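# Carry tube rack from next room's counter to desk

## Task

Bring the tube rack from the counter in the adjacent room and set it on the desk, standing upright with each tube seated all the way down in a hole. The rack and the tubes must never contact the floor. The connecting door swings shut on its own; a wall-mounted magnetic holder can keep it open. The robot must not topple or be left tilted. The result only counts if it stays in place without the robot holding it, so release the rack and back away at the end.

## Robot and tools

ROBOT. A Hello Robot Stretch 3 with one arm. It has a two-wheel base (0.33 m long, 0.34 m wide), a lift that rides up a mast, and a telescoping arm that reaches out to the robot's right. The arm ends in a wrist (yaw, pitch, roll) and a gripper. The base cannot drive sideways, so to move the gripper along the robot's heading you drive the base. A turn on the spot pivots about the point halfway between the drive wheels, 0.05 m behind the front edge. With the arm retracted and the wrist folded, the wrist juts up to 0.06 m past the right side and a turn sweeps a 0.28 m radius; an unfolded, level wrist reaches farther. Loose objects may occasionally get a brief push from outside.

FRAMES. Base frame: origin on the floor between the drive wheels, x forward, y left, z up. hand_pose is reported in it, at the point where the closed fingertips meet; with all wrist joints at 0 its x axis is up, y runs along the arm toward the mast, z points rearward. The odometry frame is the base frame at the scene's start; heading is positive to the left, -3.142 to 3.142.

execute_actions takes {"actions": [...]}, run in order; an empty list just reports. Each action may have "robot", "steps" (integer 1 to 450 control steps, 30 per second, default 1; alone it waits) and "until" (needs steps; ends the action early once all its conditions hold). "robot" is one command, a list of up to 8 commands run in sequence (a queue; items may also be {"pause_s": s}, at most 15), or {"stop": true}, which brakes everything and clears the queue. A command may hold:
- "base": exactly one of translate_m (metres, an offset from where the base is when this command begins, positive forward, magnitude at most 1) or rotate_rad (radians, offset, positive counter-clockwise seen from above, magnitude at most 3.2).
- "joints": absolute targets by name; unnamed joints keep their goal. lift_m 0 to 1.1 (arm height); arm_m 0 to 0.52 (extension); wrist_yaw_rad -1.345 to 4.42 (0 along the arm, positive toward the front, 3.0 folded over the base); wrist_pitch_rad -1.57 to 0.451 (0 level, negative tips fingers down); wrist_roll_rad -2.911 to 2.911 (0 fingers side by side); gripper_m -0.089 to 0.179 (wider is higher; true fingertip gap is 0.007 m less near closed, 0.025 m less wide open, zero below 0.007); head_pan_rad -3.953 to 1.73 (0 forward, positive left, -1.57 along the arm); head_tilt_rad -1.53 to 0.419 (negative down). Head pan/tilt aim both head_camera and nav_camera; wrist_camera rides on the gripper.
- "contact_limits": {"arm_m": effort %} (1 to 100), the effort at which the arm stops; lower is gentler, too low stops instantly. It holds until the next arm_m command.
Any invalid value rejects the whole call. New commands take effect immediately and discard the rest of an older queue.

SPEED. Full speed (0.30 m/s, 1.9 rad/s) only with lift_m below 0.30, arm_m below 0.03 and wrist_yaw_rad above 2.54; otherwise 0.10 m/s and 0.63 rad/s.

GRIPPER. Close to a value under the object's width to grip (lower squeezes harder; too hard triggers a stall guard that weakens the grip). Open at least 0.02 above the contact value to release. Readings and "done" do not prove a hold. Send a new value to re-squeeze.

COLLISIONS AND BALANCE. Fold or unfold the wrist only with lift_m 0.32 to 0.95, wrist_pitch_rad -0.4 and roll near 0; once folded, lift may go to 0.25. With wrist_yaw_rad below -0.4 keep pitch at -0.5 or lower. Pushing on something rigid with the gripper above about 0.45 m can tip the robot; so can raised contact limits, a repeat push after contact_stop, driving while gripping or pushing something fixed, and snagging furniture (especially reversing). If base_tilt leans, reverse the last move in small steps, free the gripper, and if still tipped lower lift_m to about 0.2.

RESULTS. Each result is one instant plus an image per camera. base_status shows progress (moved of goal); joint_goals, joint_status, measured_speeds, refusals, queue (idle/running/done/dropped/stopped), queue_left. Statuses: moving, done (within tolerance), off_target (stuck, may still push), contact_stop (lift or arm hit something and went slack), time_out, stopped, not_commanded, torque_fault (wrist servo off ~10 s, limp, refuses goals). Lines starting refused:, dropped:, replaced: explain problems; on_its_own shows goals the robot changed, slack or off joints, efforts outside rest range, and base tilt of 3 degrees or more. Queues advance only on done (or off_target for base and gripper). lidar_m: 12 distances in 30-degree sectors counter-clockwise from straight ahead, at 0.17 m height, misses clear things. wrist_depth_mm and head_depth_mm: 7x7 depth grids. motor_effort in %, positive toward higher values, with peak in brackets; readings have fixed biases. base_odometry counts wheel turns, so slip counts; turned_by_wheels and turned_by_imu give turning since the last result.

UNTIL. {"robot": {"status": "ended"}} waits for all motion and the queue to end. Fields compare as [op, value] with =, !=, <, <=, >, >=, or a status word; readings to 3 decimals, base values to 4. {"any": {"status": "ended"}} fires when any one motion ends.

zoom_image: camera (head_camera, nav_camera, wrist_camera) and region [x0, y0, x1, y1] in pixels of its latest image, at most 504 by 504.

finished_scene: pass the current scene number; irreversible. First wait until all motion has ended, the rack stands on its own, and the gripper is open and clear. Avoid drops, slams and hard shoves.

Each tool is called after ">>>" as a command line: name --argument value for each argument, lists and objects as JSON in quotes; but a table of rows of numbers goes row by row, as --pt "numbers of a row", without its own name.

## Session

>>> execute_actions --actions '[]'

Scene clock: 0.00 s.
robot.base_odometry: x=+0.000 y=+0.000 heading=+0.000 (m, m, rad; robot's odometry frame)
robot.turned_by_wheels: +0.000 (rad since the last result)
robot.turned_by_imu: +0.000 (rad since the last result)
robot.base_tilt: forward=+2.5 right=-0.6 (deg)
robot.lidar_m: 0.80 0.98 0.94 0.94 1.16 2.53 2.71 1.37 1.58 1.21 0.87 0.79
robot.head_depth_mm: 728 721 715 707 704 699 692 / 755 747 742 734 728 722 717 / 784 776 767 761 757 750 744 / 815 807 800 795 786 779 769 / 849 837 832 823 815 810 804 / 884 878 872 857 850 844 833 / 925 915 903 897 887 876 870
robot.base_status: not_commanded
robot.joint_positions: lift_m=+0.546 arm_m=-0.003 wrist_yaw_rad=+2.955 wrist_pitch_rad=-0.507 wrist_roll_rad=-0.007 gripper_m=+0.037 head_pan_rad=+0.012 head_tilt_rad=-0.024
robot.joint_goals: lift_m=+0.546 arm_m=-0.003 wrist_yaw_rad=+2.955 wrist_pitch_rad=-0.507 wrist_roll_rad=-0.007 gripper_m=+0.037 head_pan_rad=+0.012 head_tilt_rad=-0.024
robot.joint_status: lift_m=not_commanded arm_m=not_commanded wrist_yaw_rad=not_commanded wrist_pitch_rad=not_commanded wrist_roll_rad=not_commanded gripper_m=not_commanded head_pan_rad=not_commanded head_tilt_rad=not_commanded
robot.measured_speeds: translate_m=+0.000 rotate_rad=+0.000 lift_m=+0.000 arm_m=+0.000 wrist_yaw_rad=+0.000 wrist_pitch_rad=+0.000 wrist_roll_rad=+0.000 head_pan_rad=+0.000 head_tilt_rad=+0.000
robot: refusals=0 queue=idle queue_left=0
robot.motor_effort: left_wheel=+0 right_wheel=+0 lift_m=+26 arm_m=+1 wrist_yaw_rad=+0 wrist_pitch_rad=+10 wrist_roll_rad=+0 gripper_m=-1 head_pan_rad=+0 head_tilt_rad=+1 (%)
robot.hand_pose: x=+0.0183 y=+0.0665 z=+0.5394 quat_wxyz=(+0.240, +0.695, +0.114, +0.668) (m; robot's base frame)
robot.wrist_depth_mm: - - 958 902 860 835 776 / - - - - 961 910 877 / - - - - - - 948 / - - - - - - - / 885 879 920 888 907 894 894 / 770 741 - 765 789 749 755 / 680 676 652 670 668 670 681
pictures: head_camera (sideways: a quarter turn clockwise sets it upright), nav_camera (sideways: a quarter turn counterclockwise sets it upright), wrist_camera
Images, in order (width x height): head_camera 896x504, nav_camera 672x504, wrist_camera 644x364.

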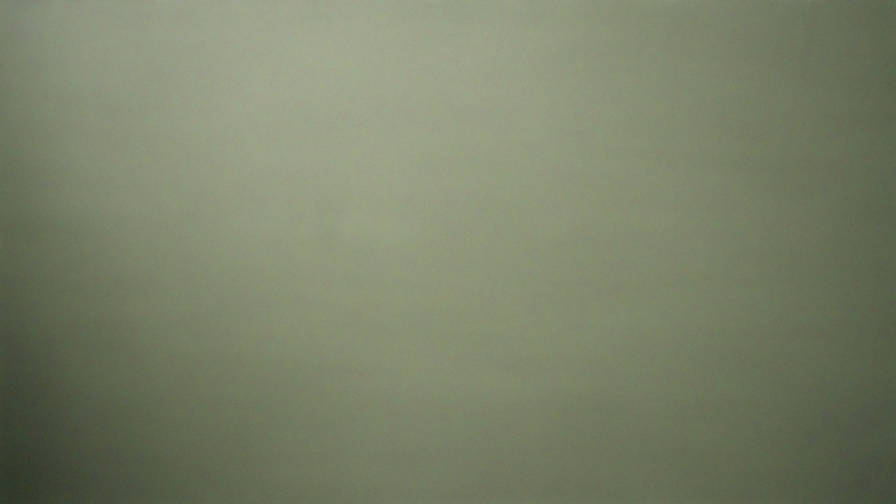

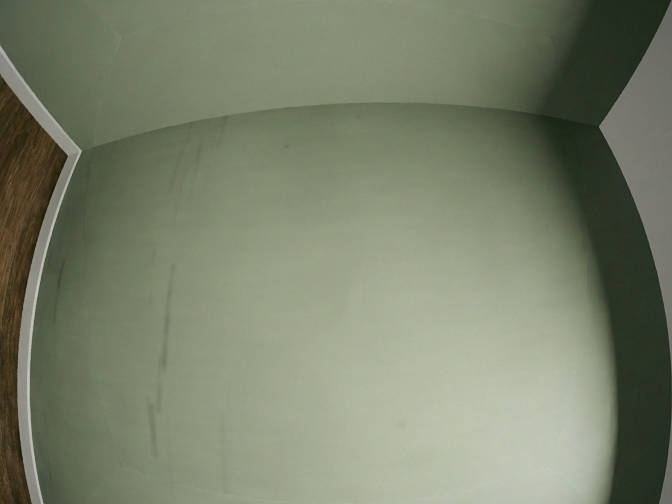

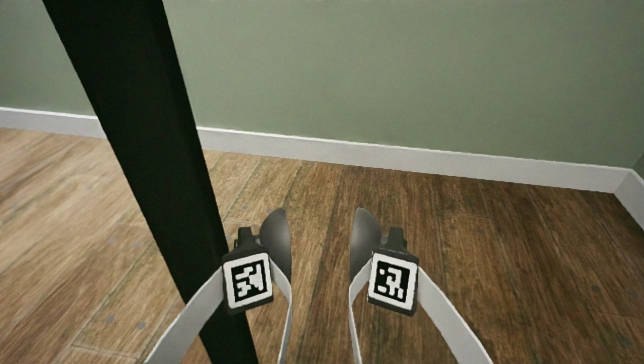

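Look around.

>>> execute_actions --actions '[{"robot":{"joints":{"head_pan_rad":-3.1,"head_tilt_rad":-0.4}},"steps":200,"until":{"robot":{"status":"ended"}}}]'

>>> execute_actions --actions '[{"robot":{"joints":{"head_pan_rad":-1.6,"head_tilt_rad":-0.4}},"steps":200,"until":{"robot":{"status":"ended"}}}]'

>>> execute_actions --actions '[{"robot":{"joints":{"head_pan_rad":1.7,"head_tilt_rad":-0.4}},"steps":200,"until":{"robot":{"status":"ended"}}}]'

Scene clock: 5.20 s.
robot.base_odometry: x=+0.000 y=+0.000 heading=+0.000 (m, m, rad; robot's odometry frame)
robot.turned_by_wheels: +0.000 (rad since the last result)
robot.turned_by_imu: -0.001 (rad since the last result)
robot.base_tilt: forward=+2.5 right=-0.4 (deg)
robot.lidar_m: 0.80 0.98 0.94 0.95 1.17 2.52 2.71 1.38 1.58 1.21 0.87 0.79
robot.head_depth_mm: 2487 2689 2802 2961 2638 1904 1505 / 2604 2740 2915 3064 2604 1907 1495 / 2699 2855 3048 3186 2598 1884 1469 / 2835 2992 3190 3361 2564 1874 1481 / 2908 3047 3228 3452 2529 1872 1463 / 2446 2607 2756 2858 2541 1849 1459 / 2110 2228 2321 2424 2384 1842 1454
robot.base_status: not_commanded
robot.joint_positions: lift_m=+0.546 arm_m=-0.003 wrist_yaw_rad=+2.955 wrist_pitch_rad=-0.507 wrist_roll_rad=-0.007 gripper_m=+0.037 head_pan_rad=-3.093 head_tilt_rad=-0.395
robot.joint_goals: lift_m=+0.546 arm_m=-0.003 wrist_yaw_rad=+2.955 wrist_pitch_rad=-0.507 wrist_roll_rad=-0.007 gripper_m=+0.037 head_pan_rad=-3.100 head_tilt_rad=-0.400
robot.joint_status: lift_m=not_commanded arm_m=not_commanded wrist_yaw_rad=not_commanded wrist_pitch_rad=not_commanded wrist_roll_rad=not_commanded gripper_m=not_commanded head_pan_rad=done head_tilt_rad=done
robot.measured_speeds: translate_m=+0.000 rotate_rad=+0.000 lift_m=+0.000 arm_m=+0.000 wrist_yaw_rad=+0.000 wrist_pitch_rad=+0.000 wrist_roll_rad=+0.000 head_pan_rad=+0.000 head_tilt_rad=+0.000
robot: refusals=0 queue=done queue_left=0
robot.motor_effort: left_wheel=+0(0) right_wheel=+0(0) lift_m=+26(26) arm_m=+0(0) wrist_yaw_rad=-1(0) wrist_pitch_rad=+10(9) wrist_roll_rad=+0(0) gripper_m=+0(0) head_pan_rad=-3(34) head_tilt_rad=-2(18) (%)
robot.hand_pose: x=+0.0183 y=+0.0665 z=+0.5394 quat_wxyz=(+0.240, +0.695, +0.114, +0.668) (m; robot's base frame)
robot.wrist_depth_mm: - - 936 913 851 836 797 / - - - - 920 893 850 / - - - - - - 927 / - - - - - - - / 894 888 916 906 889 880 882 / 768 776 - 752 791 756 769 / 660 667 652 667 668 668 667
pictures: head_camera (sideways: a quarter turn clockwise sets it upright), nav_camera (sideways: a quarter turn counterclockwise sets it upright), wrist_camera
Images, in order (width x height): head_camera 896x504, nav_camera 672x504, wrist_camera 644x364.

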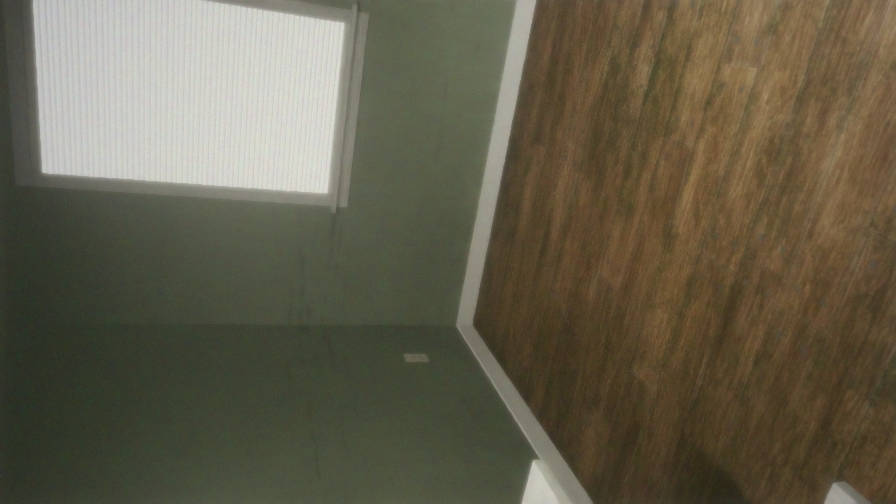

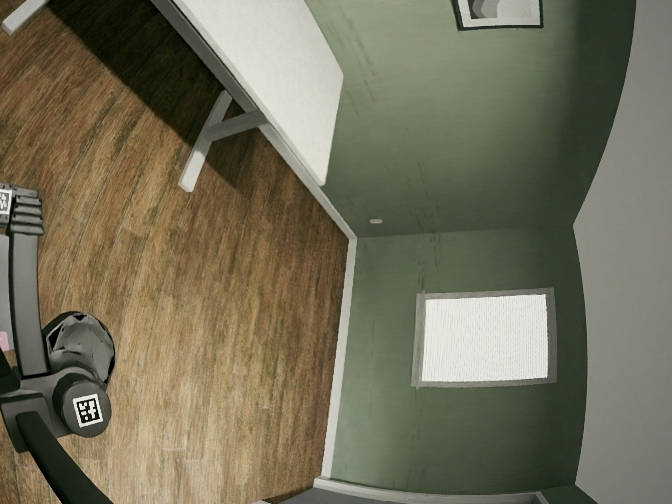

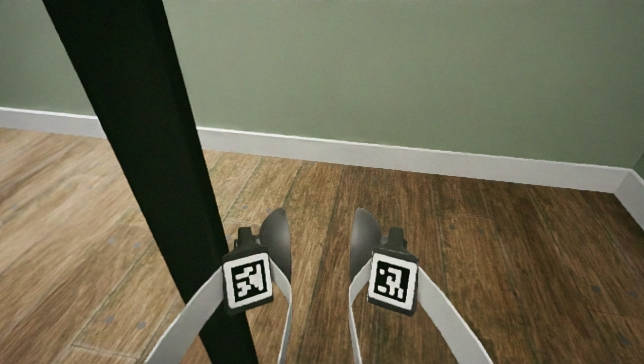

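Scene clock: 6.50 s.
robot.base_odometry: x=+0.000 y=+0.000 heading=+0.000 (m, m, rad; robot's odometry frame)
robot.turned_by_wheels: +0.000 (rad since the last result)
robot.turned_by_imu: +0.000 (rad since the last result)
robot.base_tilt: forward=+2.4 right=-0.5 (deg)
robot.lidar_m: 0.80 0.99 0.94 0.94 1.17 2.53 2.71 1.38 1.58 1.21 0.87 0.79
robot.head_depth_mm: 1316 1379 1461 1529 1171 966 1503 / 1354 1424 1502 1576 1162 1704 1498 / 1386 1458 1551 1627 1146 1750 1487 / 1433 1516 1611 1658 1140 1757 1477 / 1474 1563 1672 1769 1125 1677 1426 / 1386 1448 1547 1635 1115 1736 1469 / 1169 1220 1273 1333 1360 1480 1413
robot.base_status: not_commanded
robot.joint_positions: lift_m=+0.546 arm_m=-0.003 wrist_yaw_rad=+2.955 wrist_pitch_rad=-0.507 wrist_roll_rad=-0.007 gripper_m=+0.037 head_pan_rad=-1.607 head_tilt_rad=-0.395
robot.joint_goals: lift_m=+0.546 arm_m=-0.003 wrist_yaw_rad=+2.955 wrist_pitch_rad=-0.507 wrist_roll_rad=-0.007 gripper_m=+0.037 head_pan_rad=-1.600 head_tilt_rad=-0.400
robot.joint_status: lift_m=not_commanded arm_m=not_commanded wrist_yaw_rad=not_commanded wrist_pitch_rad=not_commanded wrist_roll_rad=not_commanded gripper_m=not_commanded head_pan_rad=done head_tilt_rad=done
robot.measured_speeds: translate_m=+0.000 rotate_rad=+0.000 lift_m=+0.000 arm_m=+0.000 wrist_yaw_rad=+0.000 wrist_pitch_rad=+0.000 wrist_roll_rad=+0.000 head_pan_rad=+0.000 head_tilt_rad=+0.000
robot: refusals=0 queue=done queue_left=0
robot.motor_effort: left_wheel=+0(0) right_wheel=+0(0) lift_m=+26(26) arm_m=+1(0) wrist_yaw_rad=-1(1) wrist_pitch_rad=+10(10) wrist_roll_rad=+0(0) gripper_m=+0(2) head_pan_rad=+4(37) head_tilt_rad=-2(1) (%)
robot.hand_pose: x=+0.0183 y=+0.0665 z=+0.5394 quat_wxyz=(+0.240, +0.695, +0.114, +0.668) (m; robot's base frame)
robot.wrist_depth_mm: - - 937 890 872 822 785 / - - - - 929 879 840 / - - - - - - 928 / - - - - - - - / 898 873 902 893 900 869 894 / 761 754 - 774 778 747 763 / 663 665 647 673 664 672 678
pictures: head_camera (sideways: a quarter turn clockwise sets it upright), nav_camera (sideways: a quarter turn counterclockwise sets it upright), wrist_camera
Images, in order (width x height): head_camera 896x504, nav_camera 672x504, wrist_camera 644x364.

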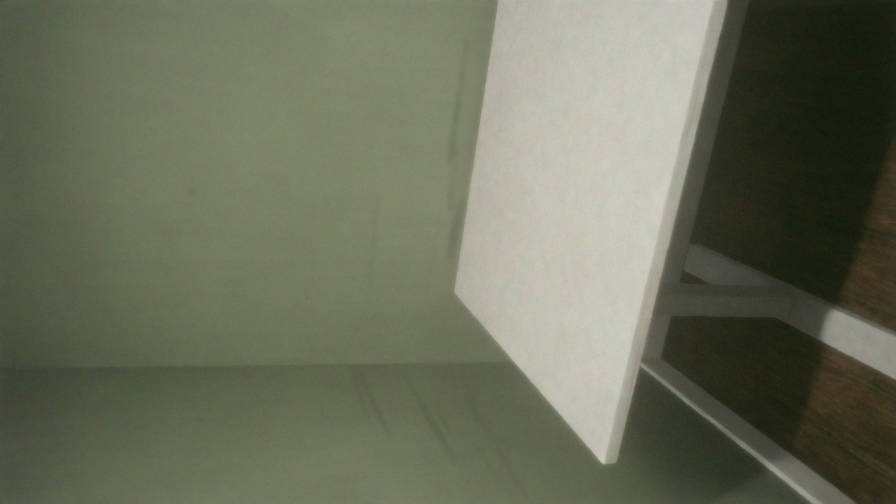

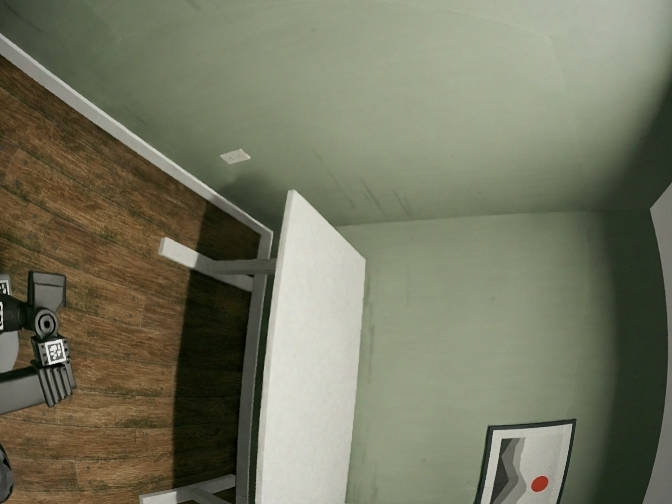

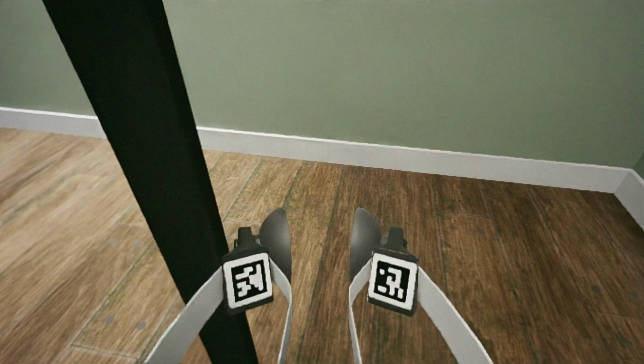

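Scene clock: 8.60 s.
robot.base_odometry: x=+0.000 y=+0.000 heading=+0.000 (m, m, rad; robot's odometry frame)
robot.turned_by_wheels: +0.000 (rad since the last result)
robot.turned_by_imu: -0.001 (rad since the last result)
robot.base_tilt: forward=+2.4 right=-0.4 (deg)
robot.lidar_m: 0.80 0.98 0.94 0.95 1.16 2.53 2.71 1.38 1.58 1.21 0.87 0.79
robot.head_depth_mm: 769 810 850 897 950 1009 1069 / 803 847 891 945 1006 1070 1142 / 839 888 939 998 1064 1137 1221 / 883 932 989 1055 1125 1211 1304 / 925 985 1047 1120 1201 1298 1385 / 979 1038 1113 1188 1285 1400 1451 / 1032 1106 1179 1275 1377 1490 1480
robot.base_status: not_commanded
robot.joint_positions: lift_m=+0.546 arm_m=-0.003 wrist_yaw_rad=+2.955 wrist_pitch_rad=-0.507 wrist_roll_rad=-0.007 gripper_m=+0.037 head_pan_rad=+1.693 head_tilt_rad=-0.395
robot.joint_goals: lift_m=+0.546 arm_m=-0.003 wrist_yaw_rad=+2.955 wrist_pitch_rad=-0.507 wrist_roll_rad=-0.007 gripper_m=+0.037 head_pan_rad=+1.700 head_tilt_rad=-0.400
robot.joint_status: lift_m=not_commanded arm_m=not_commanded wrist_yaw_rad=not_commanded wrist_pitch_rad=not_commanded wrist_roll_rad=not_commanded gripper_m=not_commanded head_pan_rad=done head_tilt_rad=done
robot.measured_speeds: translate_m=+0.000 rotate_rad=+0.000 lift_m=+0.000 arm_m=+0.000 wrist_yaw_rad=+0.000 wrist_pitch_rad=+0.000 wrist_roll_rad=+0.000 head_pan_rad=+0.000 head_tilt_rad=+0.000
robot: refusals=0 queue=done queue_left=0
robot.motor_effort: left_wheel=+0(0) right_wheel=+0(0) lift_m=+26(26) arm_m=+1(0) wrist_yaw_rad=+0(0) wrist_pitch_rad=+9(10) wrist_roll_rad=+0(0) gripper_m=+0(1) head_pan_rad=+2(34) head_tilt_rad=-2(2) (%)
robot.hand_pose: x=+0.0183 y=+0.0665 z=+0.5394 quat_wxyz=(+0.240, +0.695, +0.114, +0.668) (m; robot's base frame)
robot.wrist_depth_mm: - - 942 897 852 807 804 / - - - - 961 889 839 / - - - - - - 923 / - - - - - - - / 880 886 917 890 909 904 888 / 778 751 - 772 784 774 753 / 670 661 646 679 677 661 685
pictures: head_camera (sideways: a quarter turn clockwise sets it upright), nav_camera (sideways: a quarter turn counterclockwise sets it upright), wrist_camera
Images, in order (width x height): head_camera 896x504, nav_camera 672x504, wrist_camera 644x364.

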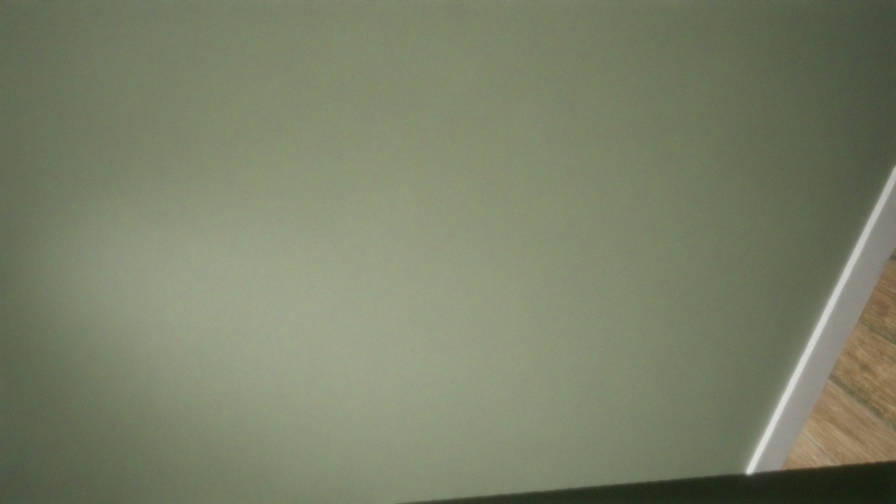

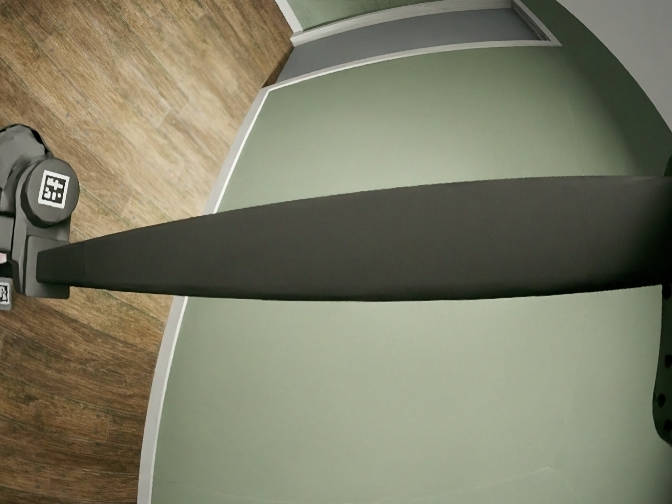

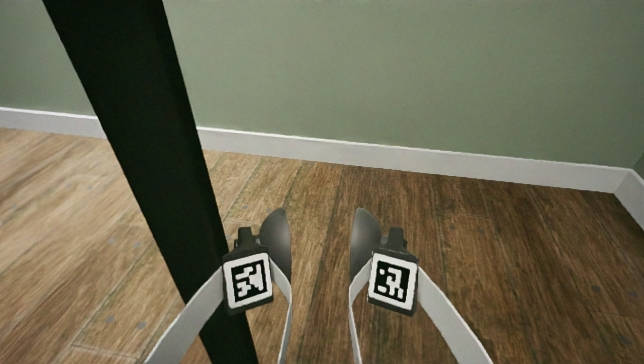

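>>> execute_actions --actions '[{"robot":{"base":{"rotate_rad":2.88},"joints":{"head_pan_rad":-0.6,"head_tilt_rad":-0.35,"lift_m":0.25}},"steps":400,"until":{"robot":{"status":"ended"}}}]'

Scene clock: 15.97 s.
robot.base_odometry: x=+0.000 y=+0.000 heading=+2.880 (m, m, rad; robot's odometry frame)
robot.turned_by_wheels: +2.880 (rad since the last result)
robot.turned_by_imu: +2.883 (rad since the last result)
robot.base_tilt: forward=+2.4 right=-0.4 (deg)
robot.lidar_m: 2.97 2.07 1.38 1.22 1.04 0.81 0.79 0.85 0.96 0.94 1.00 1.47
robot.head_depth_mm: 1077 1110 1139 1173 1216 1247 1286 / 1210 1249 1293 1337 1378 1430 1452 / 1389 1441 1495 1552 1615 1691 1539 / 1636 1692 1772 1854 1977 1894 1519 / 2096 2253 2364 2506 2404 1942 1506 / 2551 2752 2902 3090 2669 1932 1512 / 2580 2698 2830 3020 2616 1911 1499
robot.base_status: done (rotate_rad +2.8799 of +2.8800)
robot.joint_positions: lift_m=+0.250 arm_m=-0.003 wrist_yaw_rad=+2.955 wrist_pitch_rad=-0.508 wrist_roll_rad=-0.007 gripper_m=+0.037 head_pan_rad=-0.593 head_tilt_rad=-0.359
robot.joint_goals: lift_m=+0.250 arm_m=-0.003 wrist_yaw_rad=+2.955 wrist_pitch_rad=-0.508 wrist_roll_rad=-0.007 gripper_m=+0.037 head_pan_rad=-0.600 head_tilt_rad=-0.350
robot.joint_status: lift_m=done arm_m=not_commanded wrist_yaw_rad=not_commanded wrist_pitch_rad=not_commanded wrist_roll_rad=not_commanded gripper_m=not_commanded head_pan_rad=done head_tilt_rad=done
robot.measured_speeds: translate_m=+0.000 rotate_rad=+0.000 lift_m=+0.000 arm_m=+0.000 wrist_yaw_rad=+0.000 wrist_pitch_rad=+0.000 wrist_roll_rad=+0.000 head_pan_rad=+0.000 head_tilt_rad=+0.000
robot: refusals=0 queue=done queue_left=0
robot.motor_effort: left_wheel=-4(12) right_wheel=+2(9) lift_m=+22(27) arm_m=+0(0) wrist_yaw_rad=+0(0) wrist_pitch_rad=+10(10) wrist_roll_rad=+0(0) gripper_m=+0(0) head_pan_rad=-3(32) head_tilt_rad=+4(9) (%)
robot.hand_pose: x=+0.0182 y=+0.0663 z=+0.2432 quat_wxyz=(+0.241, +0.695, +0.114, +0.667) (m; robot's base frame)
robot.wrist_depth_mm: - - - - - - - / 930 - - - - - - / 763 - 747 757 752 764 764 / 601 608 601 605 608 602 605 / 503 502 522 520 512 504 508 / 457 - - - 442 427 430 / - - - - 375 375 375
pictures: head_camera (sideways: a quarter turn clockwise sets it upright), nav_camera (sideways: a quarter turn counterclockwise sets it upright), wrist_camera
Images, in order (width x height): head_camera 896x504, nav_camera 672x504, wrist_camera 644x364.

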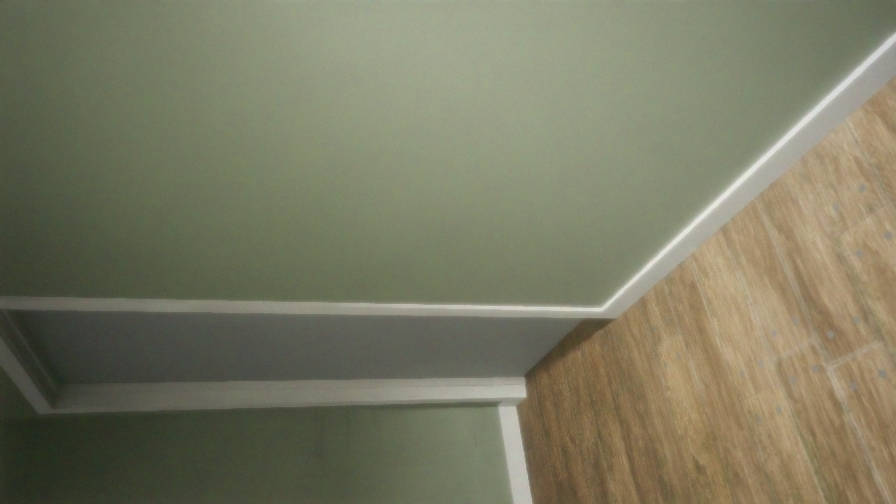

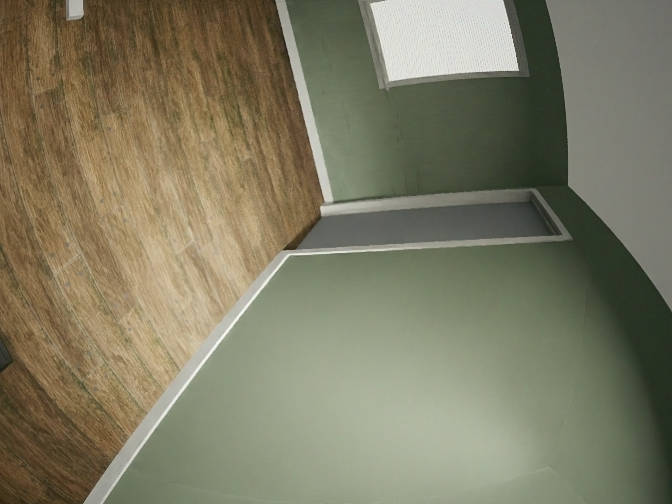

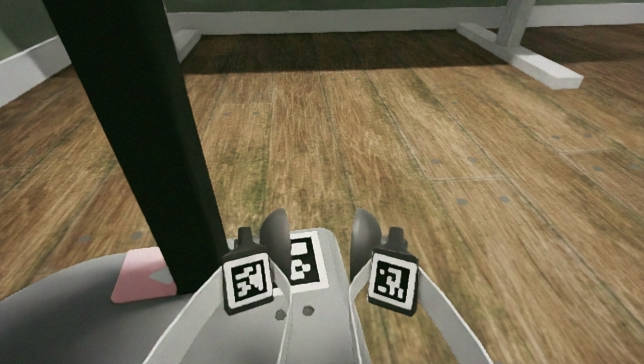

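>>> execute_actions --actions '[{"robot":[{"base":{"translate_m":1.0},"joints":{"head_pan_rad":-1.3,"head_tilt_rad":-0.45}},{"base":{"translate_m":1.0}}],"steps":450,"until":{"robot":{"status":"ended"}}}]'

Scene clock: 28.43 s.
robot.base_odometry: x=-1.932 y=+0.518 heading=+2.880 (m, m, rad; robot's odometry frame)
robot.turned_by_wheels: +0.000 (rad since the last result)
robot.turned_by_imu: +0.005 (rad since the last result)
robot.base_tilt: forward=+2.3 right=-0.6 (deg)
robot.lidar_m: 0.99 1.06 1.42 1.40 1.49 1.50 2.77 1.45 1.14 1.11 1.28 1.01
robot.head_depth_mm: 976 1036 1102 1165 1212 1273 1357 / 1008 1070 1143 1229 1325 1432 1421 / 1043 1109 1185 1285 1376 1496 1421 / 1082 1152 1233 1331 1449 1566 1413 / 1116 1195 1294 1397 1515 1634 1413 / 1161 1249 1342 1457 1581 1683 1398 / 1150 1221 1314 1421 1554 1632 1397
robot.base_status: done (translate_m +1.0000 of +1.0000)
robot.joint_positions: lift_m=+0.250 arm_m=-0.003 wrist_yaw_rad=+2.955 wrist_pitch_rad=-0.508 wrist_roll_rad=-0.007 gripper_m=+0.037 head_pan_rad=-1.293 head_tilt_rad=-0.445
robot.joint_goals: lift_m=+0.250 arm_m=-0.003 wrist_yaw_rad=+2.955 wrist_pitch_rad=-0.508 wrist_roll_rad=-0.007 gripper_m=+0.037 head_pan_rad=-1.300 head_tilt_rad=-0.450
robot.joint_status: lift_m=done arm_m=not_commanded wrist_yaw_rad=not_commanded wrist_pitch_rad=not_commanded wrist_roll_rad=not_commanded gripper_m=not_commanded head_pan_rad=done head_tilt_rad=done
robot.measured_speeds: translate_m=+0.000 rotate_rad=+0.000 lift_m=+0.000 arm_m=+0.000 wrist_yaw_rad=+0.000 wrist_pitch_rad=+0.000 wrist_roll_rad=+0.000 head_pan_rad=+0.000 head_tilt_rad=+0.000
robot: refusals=0 queue=done queue_left=0
robot.motor_effort: left_wheel=-4(11) right_wheel=+2(7) lift_m=+22(22) arm_m=+0(0) wrist_yaw_rad=-1(0) wrist_pitch_rad=+10(10) wrist_roll_rad=+0(0) gripper_m=+0(0) head_pan_rad=-3(33) head_tilt_rad=-3(10) (%)
robot.hand_pose: x=+0.0182 y=+0.0663 z=+0.2432 quat_wxyz=(+0.241, +0.695, +0.114, +0.667) (m; robot's base frame)
robot.wrist_depth_mm: - - - - - - - / - - - - - - 970 / 758 - 758 761 751 752 748 / 607 611 605 606 615 597 599 / 504 501 514 517 505 506 503 / 452 - - - 442 430 427 / - - - - 373 373 373
pictures: head_camera (sideways: a quarter turn clockwise sets it upright), nav_camera (sideways: a quarter turn counterclockwise sets it upright), wrist_camera
Images, in order (width x height): head_camera 896x504, nav_camera 672x504, wrist_camera 644x364.

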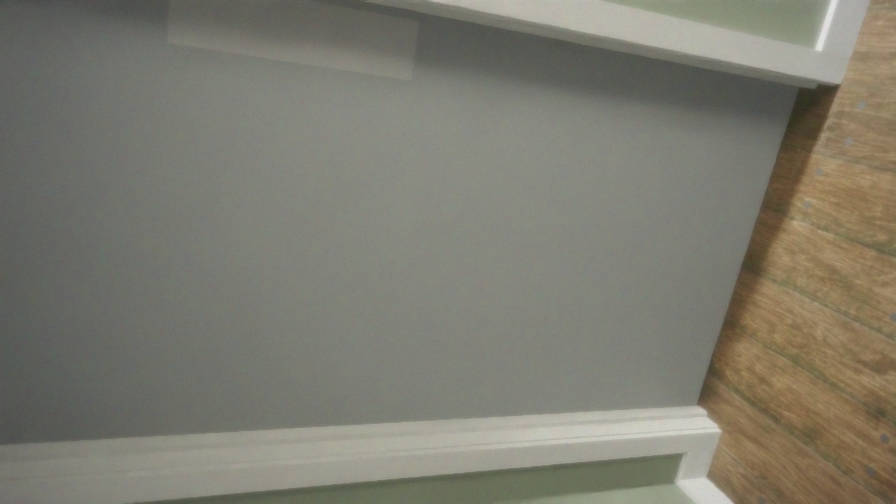

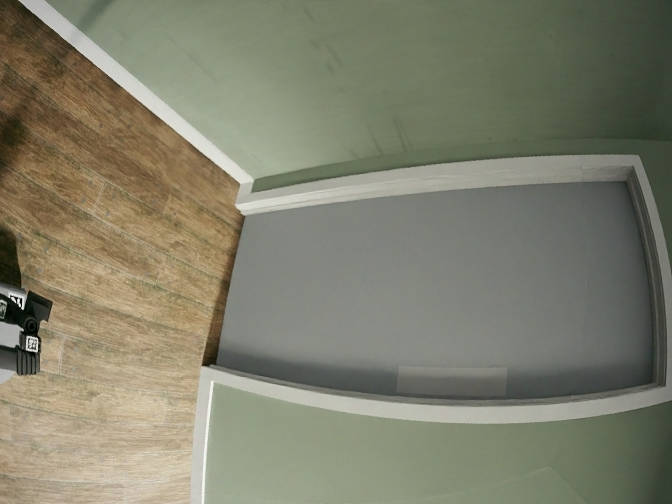

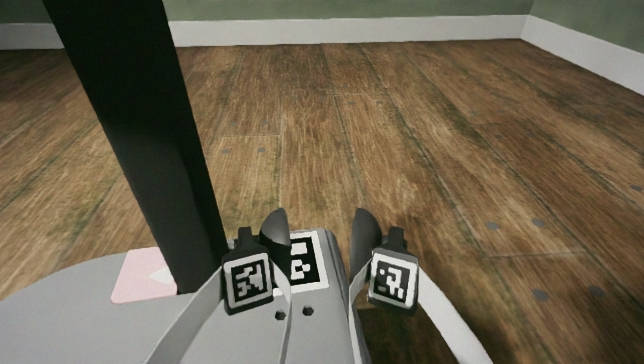

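>>> execute_actions --actions '[{"robot":[{"base":{"translate_m":0.5}},{"base":{"rotate_rad":-1.571},"joints":{"head_pan_rad":0,"head_tilt_rad":-0.6}},{"base":{"translate_m":0.72}}],"steps":450,"until":{"robot":{"status":"ended"}}}]'

Scene clock: 46.20 s.
robot.base_odometry: x=-2.229 y=+1.342 heading=+1.309 (m, m, rad; robot's odometry frame)
robot.turned_by_wheels: -1.571 (rad since the last result)
robot.turned_by_imu: -1.570 (rad since the last result)
robot.base_tilt: forward=+2.4 right=-0.5 (deg)
robot.lidar_m: 0.54 0.52 0.42 0.42 0.45 0.67 2.06 2.22 3.30 1.26 0.69 0.55
robot.head_depth_mm: 410 448 494 548 620 709 832 / 413 451 498 556 627 720 843 / 417 456 502 562 632 729 861 / 420 460 507 566 644 740 872 / 424 464 513 573 651 752 892 / 427 468 518 581 660 764 905 / 431 472 524 578 644 721 790
robot.base_status: done (translate_m +0.7200 of +0.7200)
robot.joint_positions: lift_m=+0.250 arm_m=-0.003 wrist_yaw_rad=+2.955 wrist_pitch_rad=-0.508 wrist_roll_rad=-0.007 gripper_m=+0.037 head_pan_rad=-0.007 head_tilt_rad=-0.594
robot.joint_goals: lift_m=+0.250 arm_m=-0.003 wrist_yaw_rad=+2.955 wrist_pitch_rad=-0.508 wrist_roll_rad=-0.007 gripper_m=+0.037 head_pan_rad=+0.000 head_tilt_rad=-0.600
robot.joint_status: lift_m=done arm_m=not_commanded wrist_yaw_rad=not_commanded wrist_pitch_rad=not_commanded wrist_roll_rad=not_commanded gripper_m=not_commanded head_pan_rad=done head_tilt_rad=done
robot.measured_speeds: translate_m=+0.000 rotate_rad=+0.000 lift_m=+0.000 arm_m=+0.000 wrist_yaw_rad=+0.000 wrist_pitch_rad=+0.000 wrist_roll_rad=+0.000 head_pan_rad=+0.000 head_tilt_rad=+0.000
robot: refusals=0 queue=done queue_left=0
robot.motor_effort: left_wheel=+4(16) right_wheel=-2(7) lift_m=+22(22) arm_m=+0(0) wrist_yaw_rad=+1(0) wrist_pitch_rad=+10(10) wrist_roll_rad=+0(0) gripper_m=+0(0) head_pan_rad=+3(34) head_tilt_rad=-2(14) (%)
robot.hand_pose: x=+0.0182 y=+0.0663 z=+0.2432 quat_wxyz=(+0.241, +0.695, +0.114, +0.667) (m; robot's base frame)
robot.wrist_depth_mm: 412 - 415 427 433 440 441 / 441 - 458 469 477 485 483 / 486 - 504 521 532 543 501 / 524 533 559 556 565 582 495 / 501 502 515 520 512 503 484 / 455 - - - 444 427 433 / - - - - 372 373 378
pictures: head_camera (sideways: a quarter turn clockwise sets it upright), nav_camera (sideways: a quarter turn counterclockwise sets it upright), wrist_camera
Images, in order (width x height): head_camera 896x504, nav_camera 672x504, wrist_camera 644x364.

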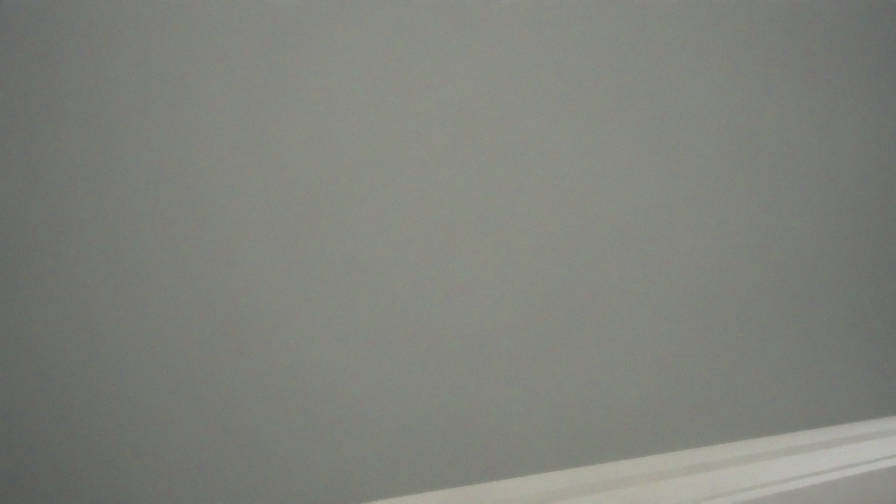

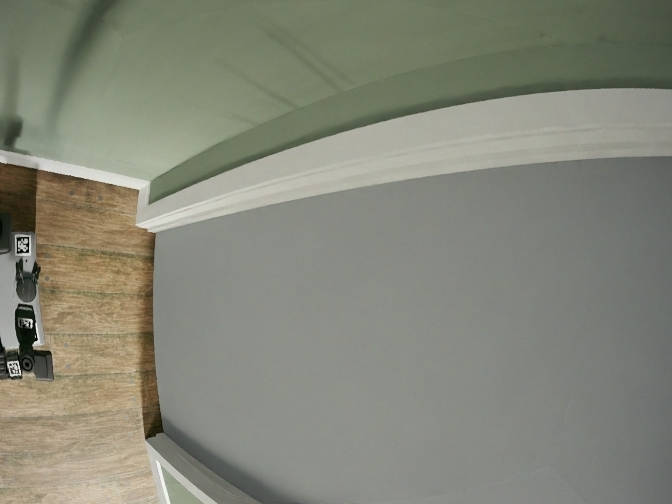

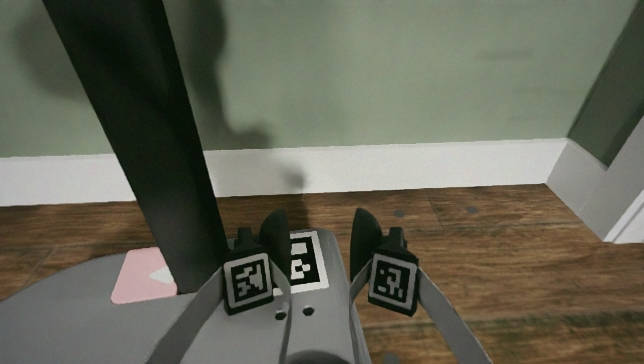

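>>> execute_actions --actions '[{"robot":[{"joints":{"lift_m":0.33,"head_tilt_rad":-0.9}},{"base":{"translate_m":0.8}}],"steps":450,"until":{"robot":{"status":"ended"}}}]'

Scene clock: 61.30 s.
robot.base_odometry: x=-2.022 y=+2.115 heading=+1.310 (m, m, rad; robot's odometry frame)
robot.turned_by_wheels: +0.001 (rad since the last result)
robot.turned_by_imu: -0.164 (rad since the last result)
robot.base_tilt: forward=+2.4 right=-0.4 (deg)
robot.lidar_m: - - 0.15 0.19 0.37 0.50 1.22 2.62 3.44 0.28 0.15 -
robot.head_depth_mm: - - - - - - - / - - - - - - - / - - - - - - - / - - - - - - - / - - - - - - - / - - - - - - - / - - - - - - -
robot.base_status: off_target (translate_m +0.7998 of +0.8000)
robot.joint_positions: lift_m=+0.330 arm_m=-0.003 wrist_yaw_rad=+2.963 wrist_pitch_rad=-0.512 wrist_roll_rad=-0.007 gripper_m=+0.037 head_pan_rad=+0.012 head_tilt_rad=-0.904
robot.joint_goals: lift_m=+0.330 arm_m=-0.003 wrist_yaw_rad=+2.963 wrist_pitch_rad=-0.512 wrist_roll_rad=-0.007 gripper_m=+0.037 head_pan_rad=+0.000 head_tilt_rad=-0.900
robot.joint_status: lift_m=done arm_m=not_commanded wrist_yaw_rad=not_commanded wrist_pitch_rad=not_commanded wrist_roll_rad=not_commanded gripper_m=not_commanded head_pan_rad=done head_tilt_rad=done
robot.measured_speeds: translate_m=+0.000 rotate_rad=+0.000 lift_m=+0.000 arm_m=+0.000 wrist_yaw_rad=+0.000 wrist_pitch_rad=+0.000 wrist_roll_rad=+0.000 head_pan_rad=+0.000 head_tilt_rad=+0.000
robot: refusals=0 queue=done queue_left=0
robot.on_its_own: left_wheel is at rest, and its effort (+48) is outside its rest range (-18 to +18)
robot.motor_effort: left_wheel=+48(100) right_wheel=+3(57) lift_m=+26(33) arm_m=+0(0) wrist_yaw_rad=-7(11) wrist_pitch_rad=+12(14) wrist_roll_rad=+0(1) gripper_m=+2(3) head_pan_rad=-5(10) head_tilt_rad=+1(20) (%)
robot.hand_pose: x=+0.0165 y=+0.0661 z=+0.3222 quat_wxyz=(+0.239, +0.695, +0.118, +0.668) (m; robot's base frame)
robot.wrist_depth_mm: 326 - 221 217 125 81 60 / 356 - 247 238 130 83 61 / 391 - 276 261 136 85 62 / 424 454 310 297 142 88 64 / 475 490 343 341 138 91 65 / 504 515 - 374 130 93 67 / 464 - - - 184 95 68
pictures: head_camera (sideways: a quarter turn clockwise sets it upright), nav_camera (sideways: a quarter turn counterclockwise sets it upright), wrist_camera
Images, in order (width x height): head_camera 896x504, nav_camera 672x504, wrist_camera 644x364.

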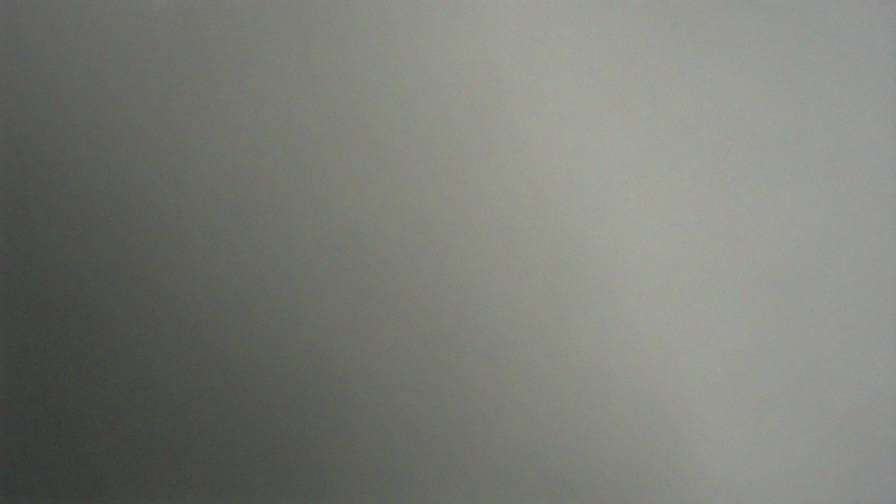

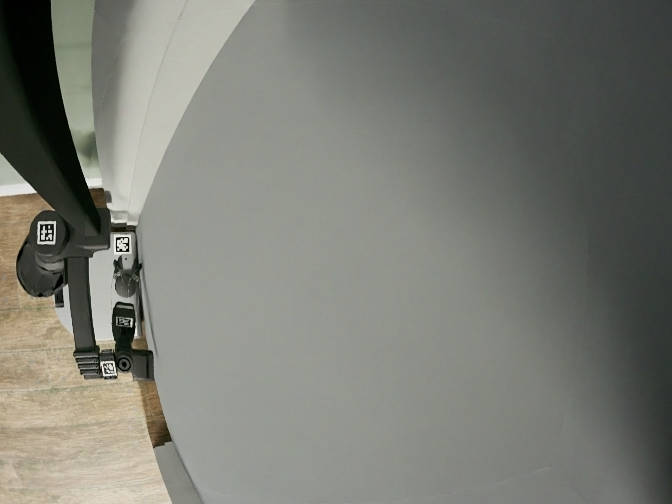

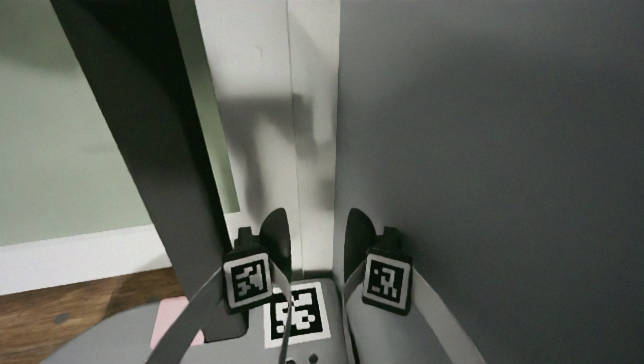

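>>> execute_actions --actions '[{"robot":[{"base":{"translate_m":-0.3},"joints":{"head_tilt_rad":-1.2}}],"steps":450,"until":{"robot":{"status":"ended"}}}]'

Scene clock: 70.60 s.
robot.base_odometry: x=-2.099 y=+1.825 heading=+1.309 (m, m, rad; robot's odometry frame)
robot.turned_by_wheels: -0.001 (rad since the last result)
robot.turned_by_imu: -0.004 (rad since the last result)
robot.base_tilt: forward=+2.4 right=-0.3 (deg)
robot.lidar_m: 0.35 0.33 0.35 0.35 0.36 0.48 1.16 2.30 2.55 1.31 0.53 0.37
robot.head_depth_mm: 328 405 527 755 1260 1213 1115 / 328 403 524 751 1259 1198 1108 / 326 401 519 739 1249 1202 - / 325 399 516 735 1246 1189 - / 323 396 513 728 1243 1181 - / 322 395 511 720 1073 1179 - / 320 392 506 642 852 1149 1095
robot.base_status: done (translate_m -0.3000 of -0.3000)
robot.joint_positions: lift_m=+0.330 arm_m=-0.003 wrist_yaw_rad=+2.956 wrist_pitch_rad=-0.512 wrist_roll_rad=-0.007 gripper_m=+0.037 head_pan_rad=+0.007 head_tilt_rad=-1.186
robot.joint_goals: lift_m=+0.330 arm_m=-0.003 wrist_yaw_rad=+2.956 wrist_pitch_rad=-0.512 wrist_roll_rad=-0.007 gripper_m=+0.037 head_pan_rad=+0.000 head_tilt_rad=-1.200
robot.joint_status: lift_m=done arm_m=not_commanded wrist_yaw_rad=not_commanded wrist_pitch_rad=not_commanded wrist_roll_rad=not_commanded gripper_m=not_commanded head_pan_rad=done head_tilt_rad=done
robot.measured_speeds: translate_m=+0.000 rotate_rad=+0.000 lift_m=+0.000 arm_m=+0.000 wrist_yaw_rad=+0.000 wrist_pitch_rad=+0.000 wrist_roll_rad=+0.000 head_pan_rad=+0.000 head_tilt_rad=+0.000
robot: refusals=0 queue=done queue_left=0
robot.motor_effort: left_wheel=+2(48) right_wheel=-1(5) lift_m=+27(27) arm_m=+0(1) wrist_yaw_rad=-1(6) wrist_pitch_rad=+12(13) wrist_roll_rad=+0(0) gripper_m=+0(2) head_pan_rad=-3(5) head_tilt_rad=-5(21) (%)
robot.hand_pose: x=+0.0178 y=+0.0659 z=+0.3222 quat_wxyz=(+0.242, +0.695, +0.116, +0.667) (m; robot's base frame)
robot.wrist_depth_mm: 315 - 349 372 393 350 271 / 342 - 378 408 432 346 296 / 375 - 420 452 482 356 325 / 413 435 472 506 533 383 355 / 454 477 512 553 556 430 364 / 491 512 - 526 501 477 370 / 469 - - - 450 450 386
pictures: head_camera (sideways: a quarter turn clockwise sets it upright), nav_camera (sideways: a quarter turn counterclockwise sets it upright), wrist_camera
Images, in order (width x height): head_camera 896x504, nav_camera 672x504, wrist_camera 644x364.

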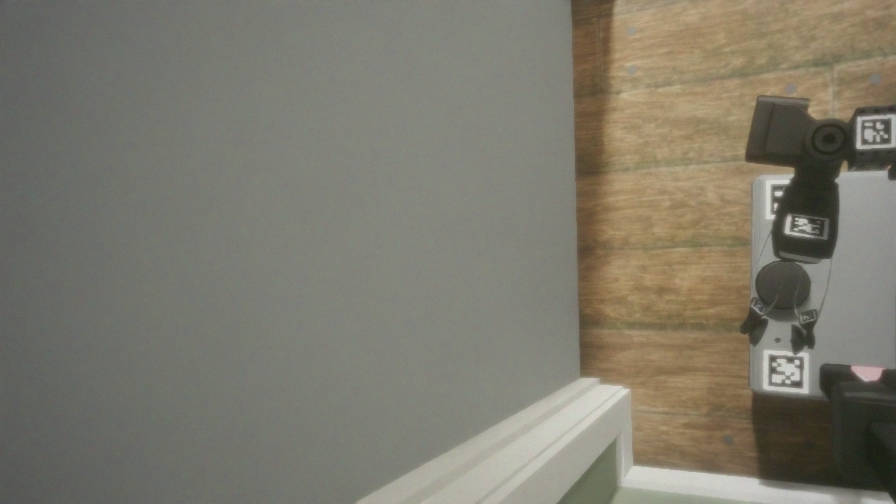

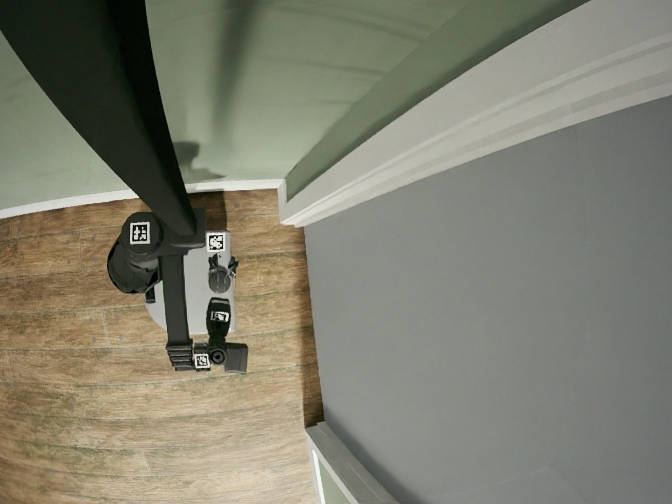

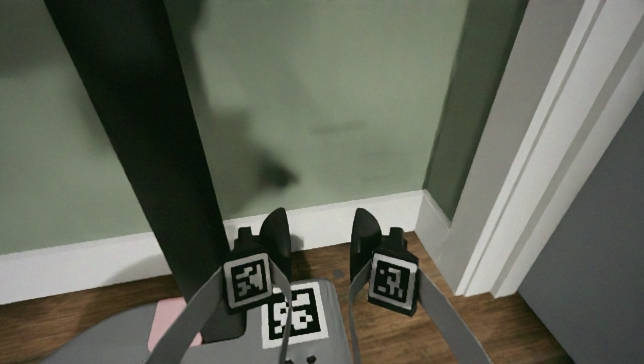

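>>> execute_actions --actions '[{"robot":[{"base":{"rotate_rad":0.57},"joints":{"lift_m":0.28}},{"base":{"translate_m":-0.4}},{"base":{"rotate_rad":-0.4}}],"steps":450,"until":{"robot":{"status":"ended"}}}]'

Scene clock: 81.50 s.
robot.base_odometry: x=-1.978 y=+1.444 heading=+1.479 (m, m, rad; robot's odometry frame)
robot.turned_by_wheels: +0.170 (rad since the last result)
robot.turned_by_imu: +0.166 (rad since the last result)
robot.base_tilt: forward=+2.4 right=-0.5 (deg)
robot.lidar_m: 0.70 0.70 0.55 0.54 0.59 0.89 1.90 2.05 3.08 1.68 0.78 0.71
robot.head_depth_mm: 657 799 1014 1362 1319 1207 1113 / 669 816 1038 1381 1304 1204 1112 / 677 828 1066 1385 1302 1199 - / 688 846 1091 1382 1288 1201 - / 697 862 1123 1381 1276 1189 - / 710 874 1154 1379 1276 1176 - / 722 874 1064 1351 1271 1178 1099
robot.base_status: done (rotate_rad -0.3998 of -0.4000)
robot.joint_positions: lift_m=+0.280 arm_m=-0.003 wrist_yaw_rad=+2.956 wrist_pitch_rad=-0.511 wrist_roll_rad=-0.007 gripper_m=+0.037 head_pan_rad=+0.007 head_tilt_rad=-1.186
robot.joint_goals: lift_m=+0.280 arm_m=-0.003 wrist_yaw_rad=+2.956 wrist_pitch_rad=-0.511 wrist_roll_rad=-0.007 gripper_m=+0.037 head_pan_rad=+0.000 head_tilt_rad=-1.200
robot.joint_status: lift_m=done arm_m=not_commanded wrist_yaw_rad=not_commanded wrist_pitch_rad=not_commanded wrist_roll_rad=not_commanded gripper_m=not_commanded head_pan_rad=done head_tilt_rad=done
robot.measured_speeds: translate_m=+0.000 rotate_rad=+0.000 lift_m=+0.000 arm_m=+0.000 wrist_yaw_rad=+0.000 wrist_pitch_rad=+0.000 wrist_roll_rad=+0.000 head_pan_rad=+0.000 head_tilt_rad=+0.000
robot: refusals=0 queue=done queue_left=0
robot.motor_effort: left_wheel=+4(16) right_wheel=-2(7) lift_m=+22(27) arm_m=+1(1) wrist_yaw_rad=-1(2) wrist_pitch_rad=+12(12) wrist_roll_rad=+0(0) gripper_m=+0(0) head_pan_rad=-2(3) head_tilt_rad=-4(5) (%)
robot.hand_pose: x=+0.0179 y=+0.0660 z=+0.2726 quat_wxyz=(+0.241, +0.695, +0.115, +0.667) (m; robot's base frame)
robot.wrist_depth_mm: 518 - 526 541 549 558 567 / 563 - 584 584 604 609 610 / 629 - 639 642 666 680 660 / 651 641 651 644 648 663 619 / 542 539 554 536 555 539 536 / 463 - - - 475 466 456 / - - - - 404 406 399
pictures: head_camera (sideways: a quarter turn clockwise sets it upright), nav_camera (sideways: a quarter turn counterclockwise sets it upright), wrist_camera
Images, in order (width x height): head_camera 896x504, nav_camera 672x504, wrist_camera 644x364.

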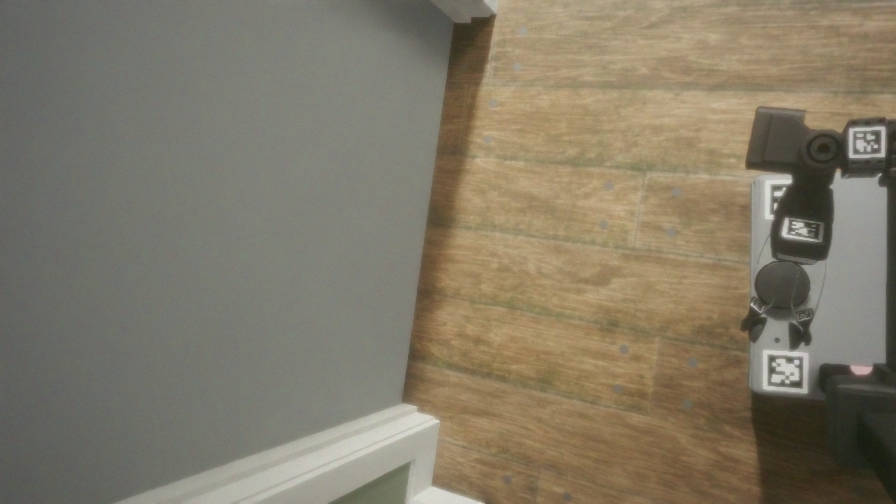

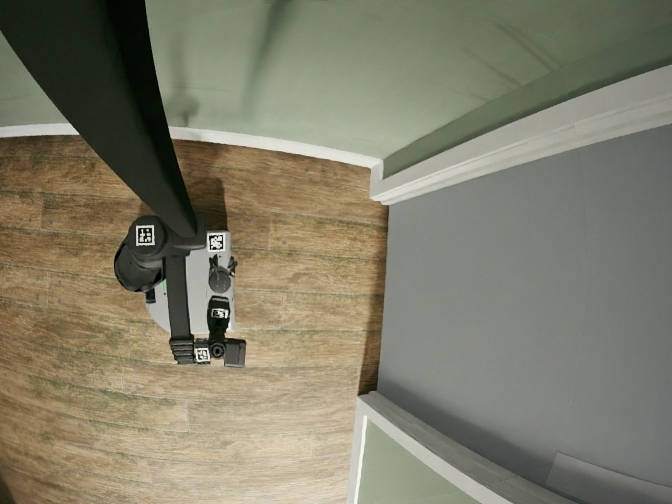

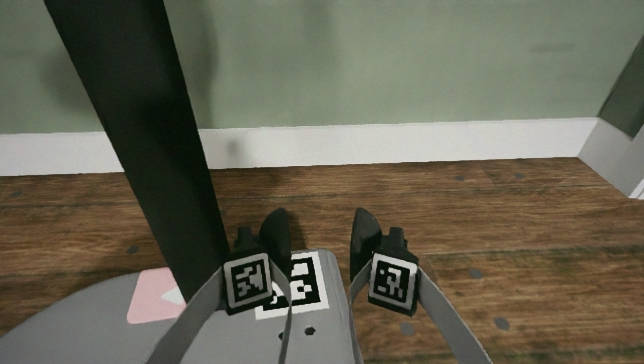

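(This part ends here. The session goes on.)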